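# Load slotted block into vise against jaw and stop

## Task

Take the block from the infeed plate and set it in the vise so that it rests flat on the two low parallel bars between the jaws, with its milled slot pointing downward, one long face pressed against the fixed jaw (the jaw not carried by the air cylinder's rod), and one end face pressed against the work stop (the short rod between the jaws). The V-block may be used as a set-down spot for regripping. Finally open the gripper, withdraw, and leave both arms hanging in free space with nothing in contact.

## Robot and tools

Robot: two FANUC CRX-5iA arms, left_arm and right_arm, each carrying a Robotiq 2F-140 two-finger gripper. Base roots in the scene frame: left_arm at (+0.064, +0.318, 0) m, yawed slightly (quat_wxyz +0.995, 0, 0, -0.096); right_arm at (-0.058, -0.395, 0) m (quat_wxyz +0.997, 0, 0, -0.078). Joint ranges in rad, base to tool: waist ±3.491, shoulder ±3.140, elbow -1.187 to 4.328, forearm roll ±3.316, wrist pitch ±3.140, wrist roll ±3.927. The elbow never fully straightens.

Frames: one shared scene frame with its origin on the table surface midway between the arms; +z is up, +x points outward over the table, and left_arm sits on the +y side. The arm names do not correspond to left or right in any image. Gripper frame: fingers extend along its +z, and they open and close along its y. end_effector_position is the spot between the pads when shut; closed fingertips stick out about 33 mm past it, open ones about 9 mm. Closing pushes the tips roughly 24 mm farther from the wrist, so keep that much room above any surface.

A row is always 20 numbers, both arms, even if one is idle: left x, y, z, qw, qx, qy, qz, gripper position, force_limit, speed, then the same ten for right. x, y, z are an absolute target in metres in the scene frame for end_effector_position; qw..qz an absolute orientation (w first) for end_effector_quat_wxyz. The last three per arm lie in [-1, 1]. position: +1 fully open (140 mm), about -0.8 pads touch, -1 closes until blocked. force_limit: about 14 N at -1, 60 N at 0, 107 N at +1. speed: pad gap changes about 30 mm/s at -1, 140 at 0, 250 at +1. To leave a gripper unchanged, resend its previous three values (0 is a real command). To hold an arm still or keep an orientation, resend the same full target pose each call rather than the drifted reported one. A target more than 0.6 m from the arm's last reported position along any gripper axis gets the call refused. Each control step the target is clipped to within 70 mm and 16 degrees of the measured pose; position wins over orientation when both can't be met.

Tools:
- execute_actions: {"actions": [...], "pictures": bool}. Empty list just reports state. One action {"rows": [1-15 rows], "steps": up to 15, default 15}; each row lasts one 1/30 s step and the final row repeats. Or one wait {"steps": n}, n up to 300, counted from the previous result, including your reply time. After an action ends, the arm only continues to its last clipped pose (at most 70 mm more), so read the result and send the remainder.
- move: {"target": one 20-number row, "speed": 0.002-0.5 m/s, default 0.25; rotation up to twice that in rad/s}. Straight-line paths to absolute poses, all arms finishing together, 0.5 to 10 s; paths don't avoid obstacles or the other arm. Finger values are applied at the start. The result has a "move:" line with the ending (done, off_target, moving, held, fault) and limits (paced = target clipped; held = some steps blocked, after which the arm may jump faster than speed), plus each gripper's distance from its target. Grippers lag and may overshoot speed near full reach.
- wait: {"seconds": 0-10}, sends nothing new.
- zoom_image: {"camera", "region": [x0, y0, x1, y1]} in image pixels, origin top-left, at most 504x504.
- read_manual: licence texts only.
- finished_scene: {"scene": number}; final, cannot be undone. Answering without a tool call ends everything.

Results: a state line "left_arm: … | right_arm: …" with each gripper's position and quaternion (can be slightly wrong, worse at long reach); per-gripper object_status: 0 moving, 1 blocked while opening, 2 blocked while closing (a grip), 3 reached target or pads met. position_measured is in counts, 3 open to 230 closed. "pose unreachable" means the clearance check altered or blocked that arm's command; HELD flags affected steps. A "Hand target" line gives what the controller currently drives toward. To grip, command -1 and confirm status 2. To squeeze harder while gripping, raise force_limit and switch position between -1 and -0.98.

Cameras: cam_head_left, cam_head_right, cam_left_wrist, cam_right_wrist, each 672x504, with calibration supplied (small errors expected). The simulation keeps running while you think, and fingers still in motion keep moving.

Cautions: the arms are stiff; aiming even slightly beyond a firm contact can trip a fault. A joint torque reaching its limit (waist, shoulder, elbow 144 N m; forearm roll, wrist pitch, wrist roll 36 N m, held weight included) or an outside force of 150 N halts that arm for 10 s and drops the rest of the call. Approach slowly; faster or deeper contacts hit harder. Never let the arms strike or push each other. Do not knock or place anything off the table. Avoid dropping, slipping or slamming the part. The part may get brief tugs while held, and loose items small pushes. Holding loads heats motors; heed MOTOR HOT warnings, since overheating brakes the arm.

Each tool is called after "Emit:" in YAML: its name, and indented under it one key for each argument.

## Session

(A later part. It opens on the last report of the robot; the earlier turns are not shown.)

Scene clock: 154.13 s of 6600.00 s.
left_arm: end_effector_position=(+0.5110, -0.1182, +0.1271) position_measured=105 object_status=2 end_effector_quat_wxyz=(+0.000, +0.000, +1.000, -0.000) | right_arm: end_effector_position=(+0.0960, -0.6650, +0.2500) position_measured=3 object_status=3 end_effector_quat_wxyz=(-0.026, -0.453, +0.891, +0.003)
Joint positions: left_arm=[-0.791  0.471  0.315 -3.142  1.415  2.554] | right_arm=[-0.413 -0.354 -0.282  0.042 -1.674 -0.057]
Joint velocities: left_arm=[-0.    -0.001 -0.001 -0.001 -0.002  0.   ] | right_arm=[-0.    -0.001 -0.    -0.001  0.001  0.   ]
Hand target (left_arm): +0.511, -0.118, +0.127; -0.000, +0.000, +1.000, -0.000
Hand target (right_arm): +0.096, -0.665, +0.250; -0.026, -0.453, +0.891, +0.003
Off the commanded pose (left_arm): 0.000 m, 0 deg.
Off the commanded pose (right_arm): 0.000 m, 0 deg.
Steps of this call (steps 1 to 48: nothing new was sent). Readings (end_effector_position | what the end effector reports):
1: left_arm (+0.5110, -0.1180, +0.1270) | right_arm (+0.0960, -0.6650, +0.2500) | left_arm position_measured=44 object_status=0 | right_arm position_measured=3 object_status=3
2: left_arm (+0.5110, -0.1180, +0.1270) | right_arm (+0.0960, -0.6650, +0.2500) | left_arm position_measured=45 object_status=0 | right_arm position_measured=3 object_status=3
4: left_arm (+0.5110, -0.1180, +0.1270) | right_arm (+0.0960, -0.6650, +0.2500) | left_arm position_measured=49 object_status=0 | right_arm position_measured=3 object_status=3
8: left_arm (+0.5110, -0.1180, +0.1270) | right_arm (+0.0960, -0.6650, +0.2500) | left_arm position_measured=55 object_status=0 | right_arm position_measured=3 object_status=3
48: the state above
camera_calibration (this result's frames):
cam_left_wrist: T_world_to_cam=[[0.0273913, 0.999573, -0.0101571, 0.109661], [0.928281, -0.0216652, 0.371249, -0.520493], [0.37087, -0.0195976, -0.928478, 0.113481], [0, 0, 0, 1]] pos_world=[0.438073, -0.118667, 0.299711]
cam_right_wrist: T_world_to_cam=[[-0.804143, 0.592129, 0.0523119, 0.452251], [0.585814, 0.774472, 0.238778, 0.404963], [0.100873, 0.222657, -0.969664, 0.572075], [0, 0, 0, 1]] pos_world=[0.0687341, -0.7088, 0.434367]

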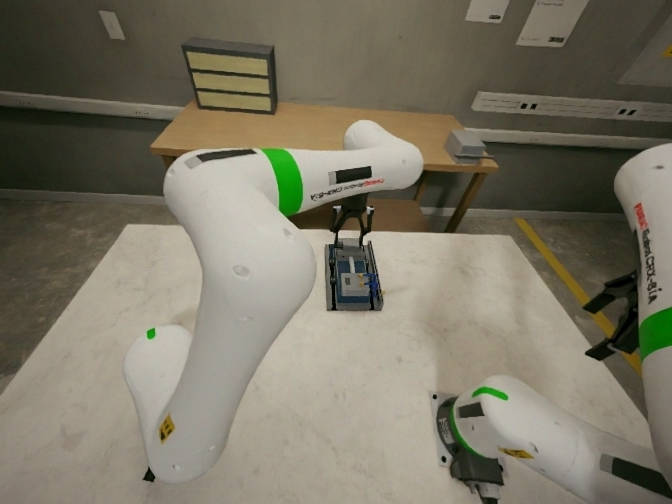

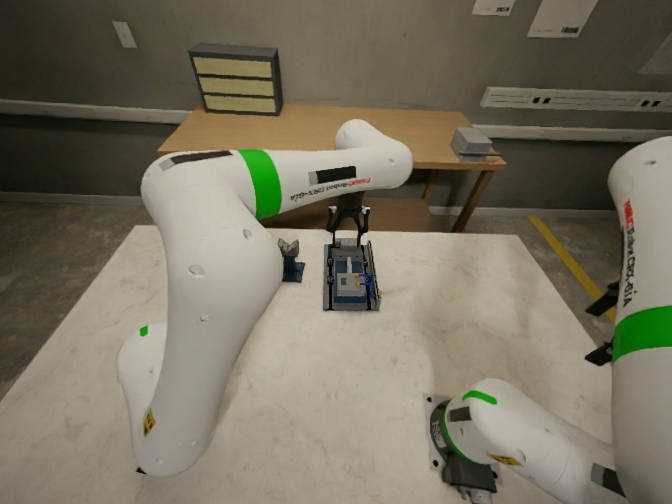

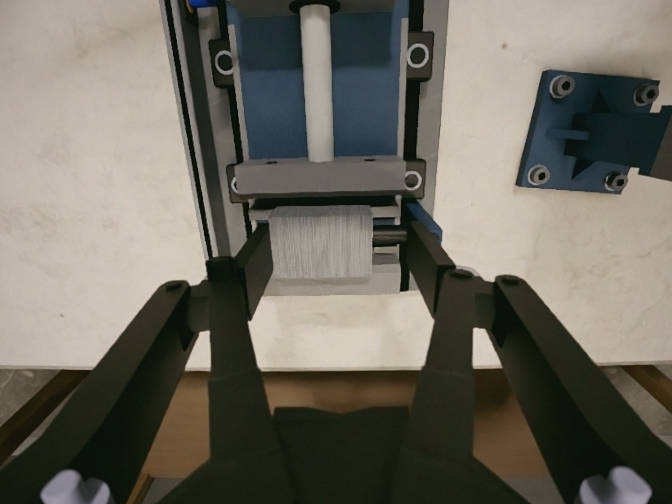

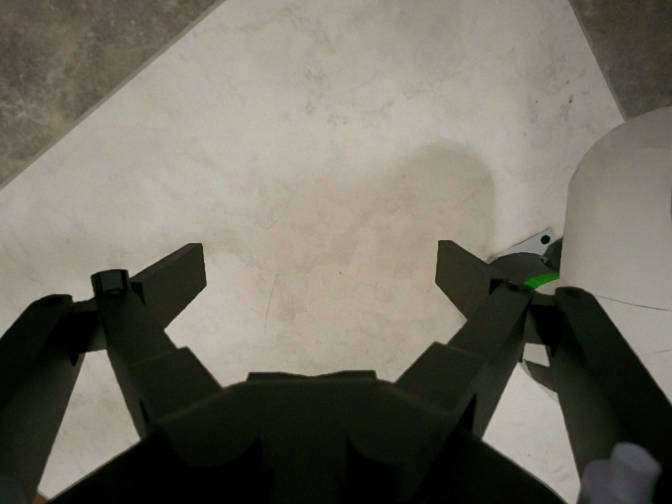

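Emit:
execute_actions:
  actions:
    - {"rows":[[0.511,-0.118,0.127,0,0,1,0,0.9,-1,0,0.096,-0.665,0.25,-0.026,-0.453,0.891,0.003,1,0,0]]}
  pictures: false

Emit:
move:
  target: [0.525,-0.13,0.129,0,0.707,0.707,0,0.9,-1,0,0.096,-0.665,0.25,-0.026,-0.453,0.891,0.003,1,0,0]
  speed: 0.4

Emit:
execute_actions:
  actions:
    - {"rows":[[0.525,-0.13,0.129,0,0.707,0.707,0,-0.3,-1,-0.9,0.096,-0.665,0.25,-0.026,-0.453,0.891,0.003,1,0,0]]}
  pictures: false

Emit:
wait:
  seconds: 1.8

Emit:
execute_actions:
  actions:
    - {"rows":[[0.525,-0.13,0.129,0,0.707,0.707,0,0.9,-1,0,0.096,-0.665,0.25,-0.026,-0.453,0.891,0.003,1,0,0]]}
  pictures: false

Emit:
move:
  target: [0.515,-0.12,0.2,0,0.707,0.707,0,0.9,-1,0,0.096,-0.665,0.25,-0.026,-0.453,0.891,0.003,1,0,0]

Scene clock: 160.37 s of 6600.00 s.
left_arm: end_effector_position=(+0.5110, -0.1180, +0.1270) position_measured=16 object_status=0 end_effector_quat_wxyz=(-0.000, +0.000, +1.000, +0.000) | right_arm: end_effector_position=(+0.0960, -0.6650, +0.2500) position_measured=3 object_status=3 end_effector_quat_wxyz=(-0.026, -0.453, +0.891, +0.003)
Joint positions: left_arm=[-0.79   0.471  0.315 -3.142  1.415  2.554] | right_arm=[-0.413 -0.354 -0.282  0.042 -1.674 -0.057]
Joint velocities: left_arm=[ 0.    -0.001 -0.     0.    -0.     0.   ] | right_arm=[-0.    -0.     0.001  0.001 -0.     0.   ]
Hand target (left_arm): +0.511, -0.118, +0.127; -0.000, +0.000, +1.000, -0.000
Hand target (right_arm): +0.096, -0.665, +0.250; -0.026, -0.453, +0.891, +0.003
Off the commanded pose (left_arm): 0.000 m, 0 deg.
Off the commanded pose (right_arm): 0.000 m, 0 deg.
Steps of this call (steps 1 to 90: nothing new was sent; then 2.73 s passed at rest; steps 91 to 105: all 15 steps of this action). Readings (end_effector_position | what the end effector reports):
91: left_arm (+0.5110, -0.1180, +0.1270) | right_arm (+0.0960, -0.6650, +0.2500) | left_arm position_measured=105 object_status=0 | right_arm position_measured=3 object_status=3
92: left_arm (+0.5109, -0.1172, +0.1268) | right_arm (+0.0960, -0.6650, +0.2500) | left_arm position_measured=105 object_status=0 | right_arm position_measured=3 object_status=3
94: left_arm (+0.5110, -0.1171, +0.1265) | right_arm (+0.0960, -0.6650, +0.2500) | left_arm position_measured=86 object_status=0 | right_arm position_measured=3 object_status=3
98: left_arm (+0.5111, -0.1177, +0.1267) | right_arm (+0.0960, -0.6650, +0.2500) | left_arm position_measured=55 object_status=0 | right_arm position_measured=3 object_status=3
105: the state above

Scene clock: 163.00 s of 6600.00 s.
left_arm: end_effector_position=(+0.5250, -0.1300, +0.1290) position_measured=16 object_status=3 end_effector_quat_wxyz=(-0.000, +0.707, +0.707, -0.000) | right_arm: end_effector_position=(+0.0960, -0.6650, +0.2500) position_measured=3 object_status=3 end_effector_quat_wxyz=(-0.026, -0.453, +0.891, +0.003)
Joint positions: left_arm=[-0.783  0.519  0.389 -3.142  1.441  0.975] | right_arm=[-0.413 -0.354 -0.282  0.042 -1.674 -0.057]
Joint velocities: left_arm=[-0.001  0.    -0.     0.     0.    -0.001] | right_arm=[ 0.    -0.001 -0.    -0.     0.001 -0.   ]
Hand target (left_arm): +0.525, -0.130, +0.129; -0.000, +0.707, +0.707, -0.000
Hand target (right_arm): +0.096, -0.665, +0.250; -0.026, -0.453, +0.891, +0.003
Off the commanded pose (left_arm): 0.000 m, 0 deg.
Off the commanded pose (right_arm): 0.000 m, 0 deg.
move: done
camera_calibration (this result's frames):
cam_left_wrist: T_world_to_cam=[[0.999583, -0.0271111, -0.00997675, -0.522763], [-0.0214738, -0.928321, 0.371159, -0.153776], [-0.0193242, -0.37079, -0.928516, 0.26904], [0, 0, 0, 1]] pos_world=[0.524441, -0.0571688, 0.301668]
cam_right_wrist: T_world_to_cam=[[-0.804143, 0.592129, 0.0523114, 0.452251], [0.585814, 0.774472, 0.238778, 0.404963], [0.100874, 0.222656, -0.969664, 0.572075], [0, 0, 0, 1]] pos_world=[0.0687342, -0.7088, 0.434367]

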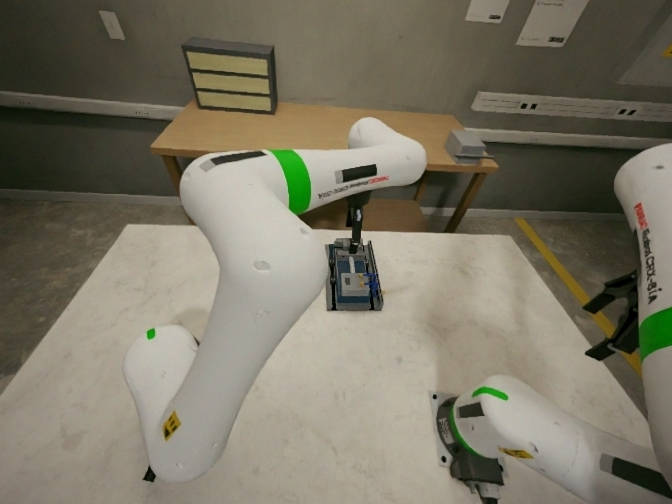

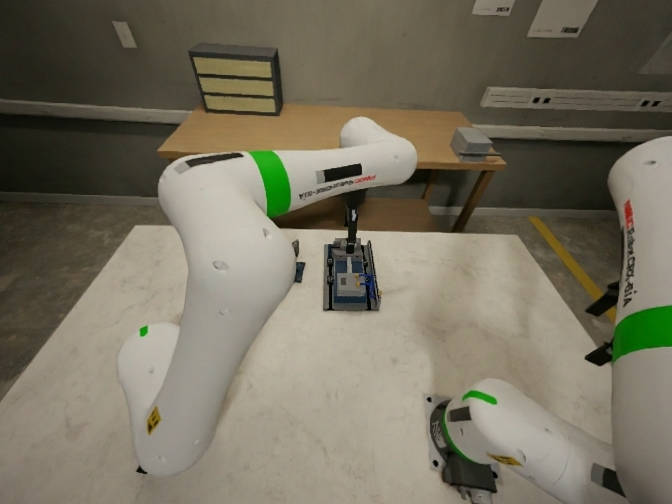

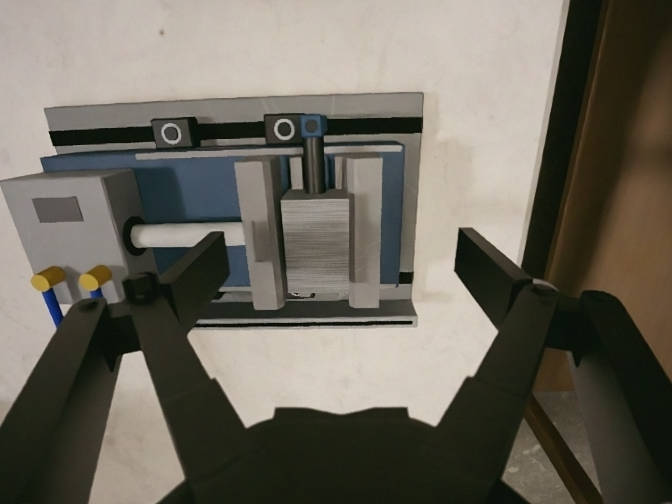

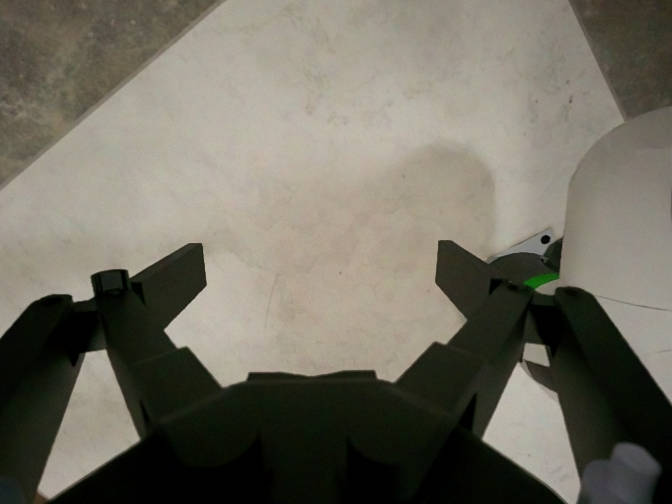

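Scene clock: 163.50 s of 6600.00 s.
left_arm: end_effector_position=(+0.5250, -0.1300, +0.1290) position_measured=46 object_status=0 end_effector_quat_wxyz=(-0.000, +0.707, +0.707, -0.000) | right_arm: end_effector_position=(+0.0960, -0.6650, +0.2500) position_measured=3 object_status=3 end_effector_quat_wxyz=(-0.026, -0.453, +0.891, +0.003)
Joint positions: left_arm=[-0.782  0.519  0.389 -3.142  1.441  0.975] | right_arm=[-0.413 -0.354 -0.282  0.042 -1.674 -0.057]
Joint velocities: left_arm=[-0.     0.     0.     0.    -0.003 -0.001] | right_arm=[0.    0.    0.001 0.    0.    0.   ]
Hand target (left_arm): +0.525, -0.130, +0.129; -0.000, +0.707, +0.707, -0.000
Hand target (right_arm): +0.096, -0.665, +0.250; -0.026, -0.453, +0.891, +0.003
Off the commanded pose (left_arm): 0.000 m, 0 deg.
Off the commanded pose (right_arm): 0.000 m, 0 deg.
Steps of this call (steps 1 to 15: all 15 steps of this action). Readings (end_effector_position | what the end effector reports):
1: left_arm (+0.5250, -0.1300, +0.1290) | right_arm (+0.0960, -0.6650, +0.2500) | left_arm position_measured=16 object_status=0 | right_arm position_measured=3 object_status=3
2: left_arm (+0.5250, -0.1300, +0.1290) | right_arm (+0.0960, -0.6650, +0.2500) | left_arm position_measured=17 object_status=0 | right_arm position_measured=3 object_status=3
4: left_arm (+0.5250, -0.1300, +0.1290) | right_arm (+0.0960, -0.6650, +0.2500) | left_arm position_measured=21 object_status=0 | right_arm position_measured=3 object_status=3
8: left_arm (+0.5250, -0.1300, +0.1290) | right_arm (+0.0960, -0.6650, +0.2500) | left_arm position_measured=30 object_status=0 | right_arm position_measured=3 object_status=3
15: the state above

Scene clock: 165.30 s of 6600.00 s.
left_arm: end_effector_position=(+0.5250, -0.1300, +0.1290) position_measured=131 object_status=2 end_effector_quat_wxyz=(+0.000, +0.707, +0.707, -0.000) | right_arm: end_effector_position=(+0.0960, -0.6650, +0.2500) position_measured=3 object_status=3 end_effector_quat_wxyz=(-0.026, -0.453, +0.891, +0.003)
Joint positions: left_arm=[-0.782  0.518  0.389 -3.142  1.441  0.975] | right_arm=[-0.413 -0.354 -0.282  0.042 -1.674 -0.057]
Joint velocities: left_arm=[-0.     0.001 -0.001  0.    -0.002 -0.   ] | right_arm=[ 0.     0.001  0.001 -0.     0.    -0.   ]
Hand target (left_arm): +0.525, -0.130, +0.129; -0.000, +0.707, +0.707, -0.000
Hand target (right_arm): +0.096, -0.665, +0.250; -0.026, -0.453, +0.891, +0.003
Off the commanded pose (left_arm): 0.000 m, 0 deg.
Off the commanded pose (right_arm): 0.000 m, 0 deg.
Steps of this call (steps 1 to 54: nothing new was sent). Readings (end_effector_position | what the end effector reports):
1: left_arm (+0.5250, -0.1300, +0.1290) | right_arm (+0.0960, -0.6650, +0.2500) | left_arm position_measured=48 object_status=0 | right_arm position_measured=3 object_status=3
2: left_arm (+0.5250, -0.1300, +0.1290) | right_arm (+0.0960, -0.6650, +0.2500) | left_arm position_measured=50 object_status=0 | right_arm position_measured=3 object_status=3
4: left_arm (+0.5250, -0.1300, +0.1290) | right_arm (+0.0960, -0.6650, +0.2500) | left_arm position_measured=55 object_status=0 | right_arm position_measured=3 object_status=3
8: left_arm (+0.5250, -0.1300, +0.1290) | right_arm (+0.0960, -0.6650, +0.2500) | left_arm position_measured=64 object_status=0 | right_arm position_measured=3 object_status=3
54: the state above
camera_calibration (this result's frames):
cam_left_wrist: T_world_to_cam=[[0.999581, -0.0271776, -0.00992513, -0.522781], [-0.0215541, -0.928307, 0.371189, -0.15371], [-0.0193016, -0.37082, -0.928504, 0.269038], [0, 0, 0, 1]] pos_world=[0.524442, -0.0571334, 0.301669]
cam_right_wrist: T_world_to_cam=[[-0.804143, 0.592129, 0.0523114, 0.452251], [0.585814, 0.774472, 0.238778, 0.404963], [0.100874, 0.222656, -0.969664, 0.572075], [0, 0, 0, 1]] pos_world=[0.0687342, -0.7088, 0.434367]

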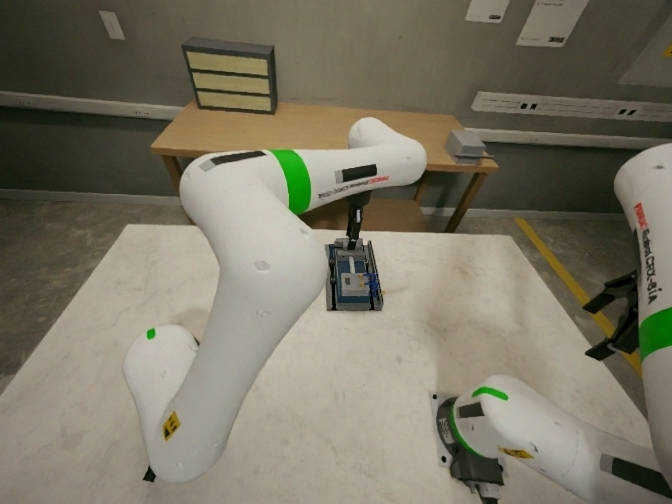

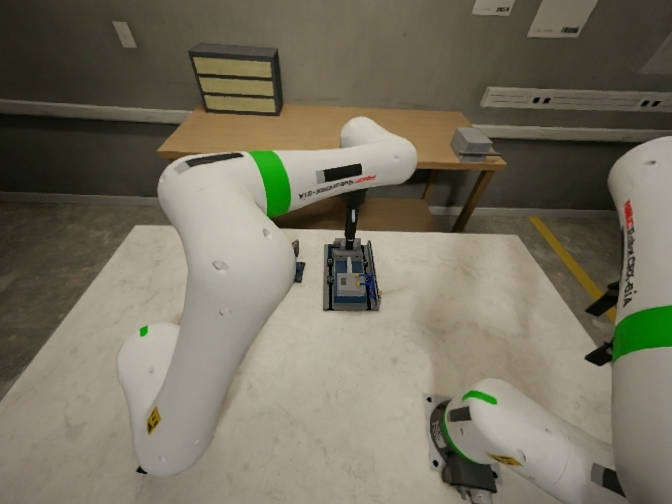

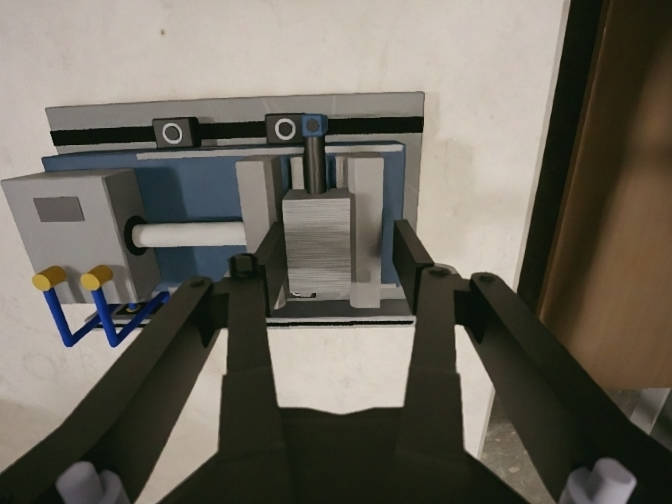

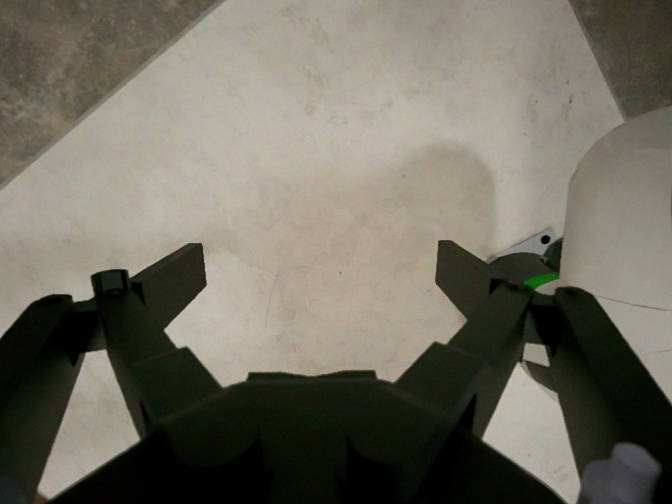

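Scene clock: 165.80 s of 6600.00 s.
left_arm: end_effector_position=(+0.5251, -0.1299, +0.1289) position_measured=29 object_status=0 end_effector_quat_wxyz=(-0.000, +0.707, +0.707, +0.000) | right_arm: end_effector_position=(+0.0960, -0.6650, +0.2500) position_measured=3 object_status=3 end_effector_quat_wxyz=(-0.026, -0.453, +0.891, +0.003)
Joint positions: left_arm=[-0.782  0.519  0.389 -3.142  1.441  0.975] | right_arm=[-0.413 -0.354 -0.282  0.042 -1.674 -0.057]
Joint velocities: left_arm=[-0.001  0.    -0.001  0.     0.001 -0.   ] | right_arm=[ 0.     0.    -0.001 -0.001 -0.     0.   ]
Hand target (left_arm): +0.525, -0.130, +0.129; +0.000, +0.707, +0.707, +0.000
Hand target (right_arm): +0.096, -0.665, +0.250; -0.026, -0.453, +0.891, +0.003
Off the commanded pose (left_arm): 0.000 m, 0 deg.
Off the commanded pose (right_arm): 0.000 m, 0 deg.
Steps of this call (steps 1 to 15: all 15 steps of this action). Readings (end_effector_position | what the end effector reports):
1: left_arm (+0.5250, -0.1300, +0.1290) | right_arm (+0.0960, -0.6650, +0.2500) | left_arm position_measured=131 object_status=0 | right_arm position_measured=3 object_status=3
2: left_arm (+0.5253, -0.1298, +0.1290) | right_arm (+0.0960, -0.6650, +0.2500) | left_arm position_measured=131 object_status=0 | right_arm position_measured=3 object_status=3
4: left_arm (+0.5253, -0.1298, +0.1288) | right_arm (+0.0960, -0.6650, +0.2500) | left_arm position_measured=112 object_status=0 | right_arm position_measured=3 object_status=3
8: left_arm (+0.5251, -0.1299, +0.1288) | right_arm (+0.0960, -0.6650, +0.2500) | left_arm position_measured=82 object_status=0 | right_arm position_measured=3 object_status=3
15: the state above

Scene clock: 166.83 s of 6600.00 s.
left_arm: end_effector_position=(+0.5150, -0.1200, +0.2000) position_measured=16 object_status=3 end_effector_quat_wxyz=(+0.000, +0.707, +0.707, +0.000) | right_arm: end_effector_position=(+0.0960, -0.6650, +0.2500) position_measured=3 object_status=3 end_effector_quat_wxyz=(-0.026, -0.453, +0.891, +0.003)
Joint positions: left_arm=[-0.787  0.469  0.482 -3.142  1.584  0.98 ] | right_arm=[-0.413 -0.354 -0.282  0.042 -1.674 -0.057]
Joint velocities: left_arm=[-0.     0.001  0.002  0.    -0.001 -0.001] | right_arm=[ 0.    -0.001 -0.    -0.    -0.     0.   ]
Hand target (left_arm): +0.515, -0.120, +0.200; +0.000, +0.707, +0.707, +0.000
Hand target (right_arm): +0.096, -0.665, +0.250; -0.026, -0.453, +0.891, +0.003
Off the commanded pose (left_arm): 0.000 m, 0 deg.
Off the commanded pose (right_arm): 0.000 m, 0 deg.
move: done
camera_calibration (this result's frames):
cam_left_wrist: T_world_to_cam=[[0.999587, -0.026983, -0.00989528, -0.511826], [-0.0213848, -0.928318, 0.371172, -0.171083], [-0.0192013, -0.370807, -0.928511, 0.338384], [0, 0, 0, 1]] pos_world=[0.514453, -0.0471549, 0.37263]
cam_right_wrist: T_world_to_cam=[[-0.804143, 0.592129, 0.0523113, 0.452251], [0.585814, 0.774472, 0.238778, 0.404963], [0.100874, 0.222656, -0.969664, 0.572075], [0, 0, 0, 1]] pos_world=[0.0687342, -0.7088, 0.434367]

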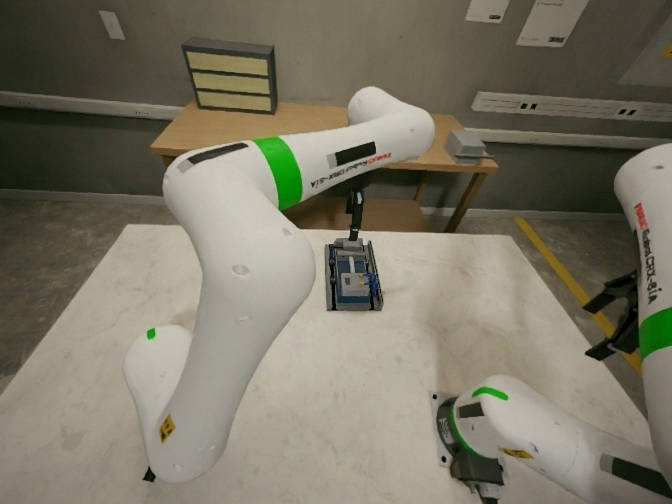

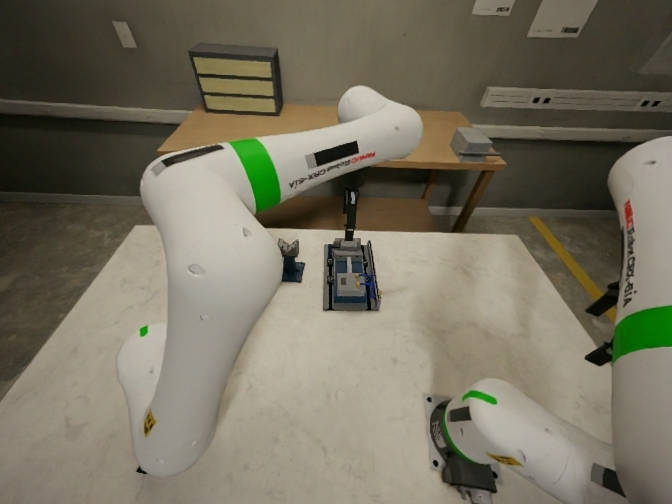

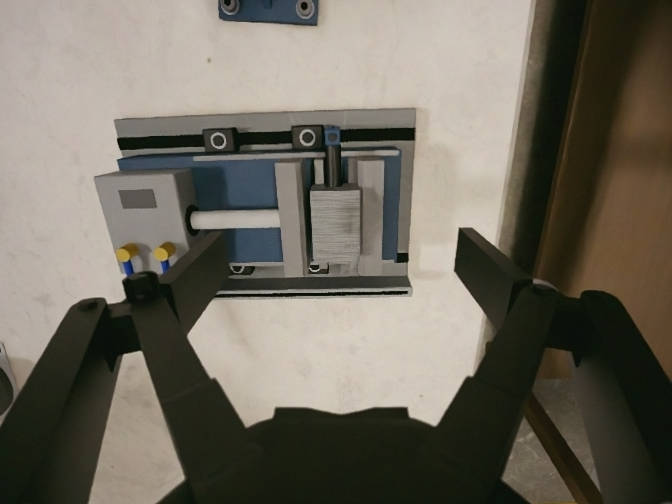

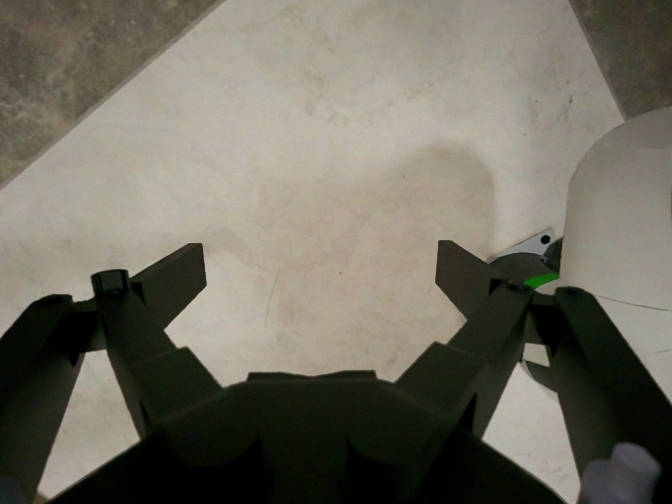

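Emit:
finished_scene:
  scene: 1

The scene is finished: the task was done.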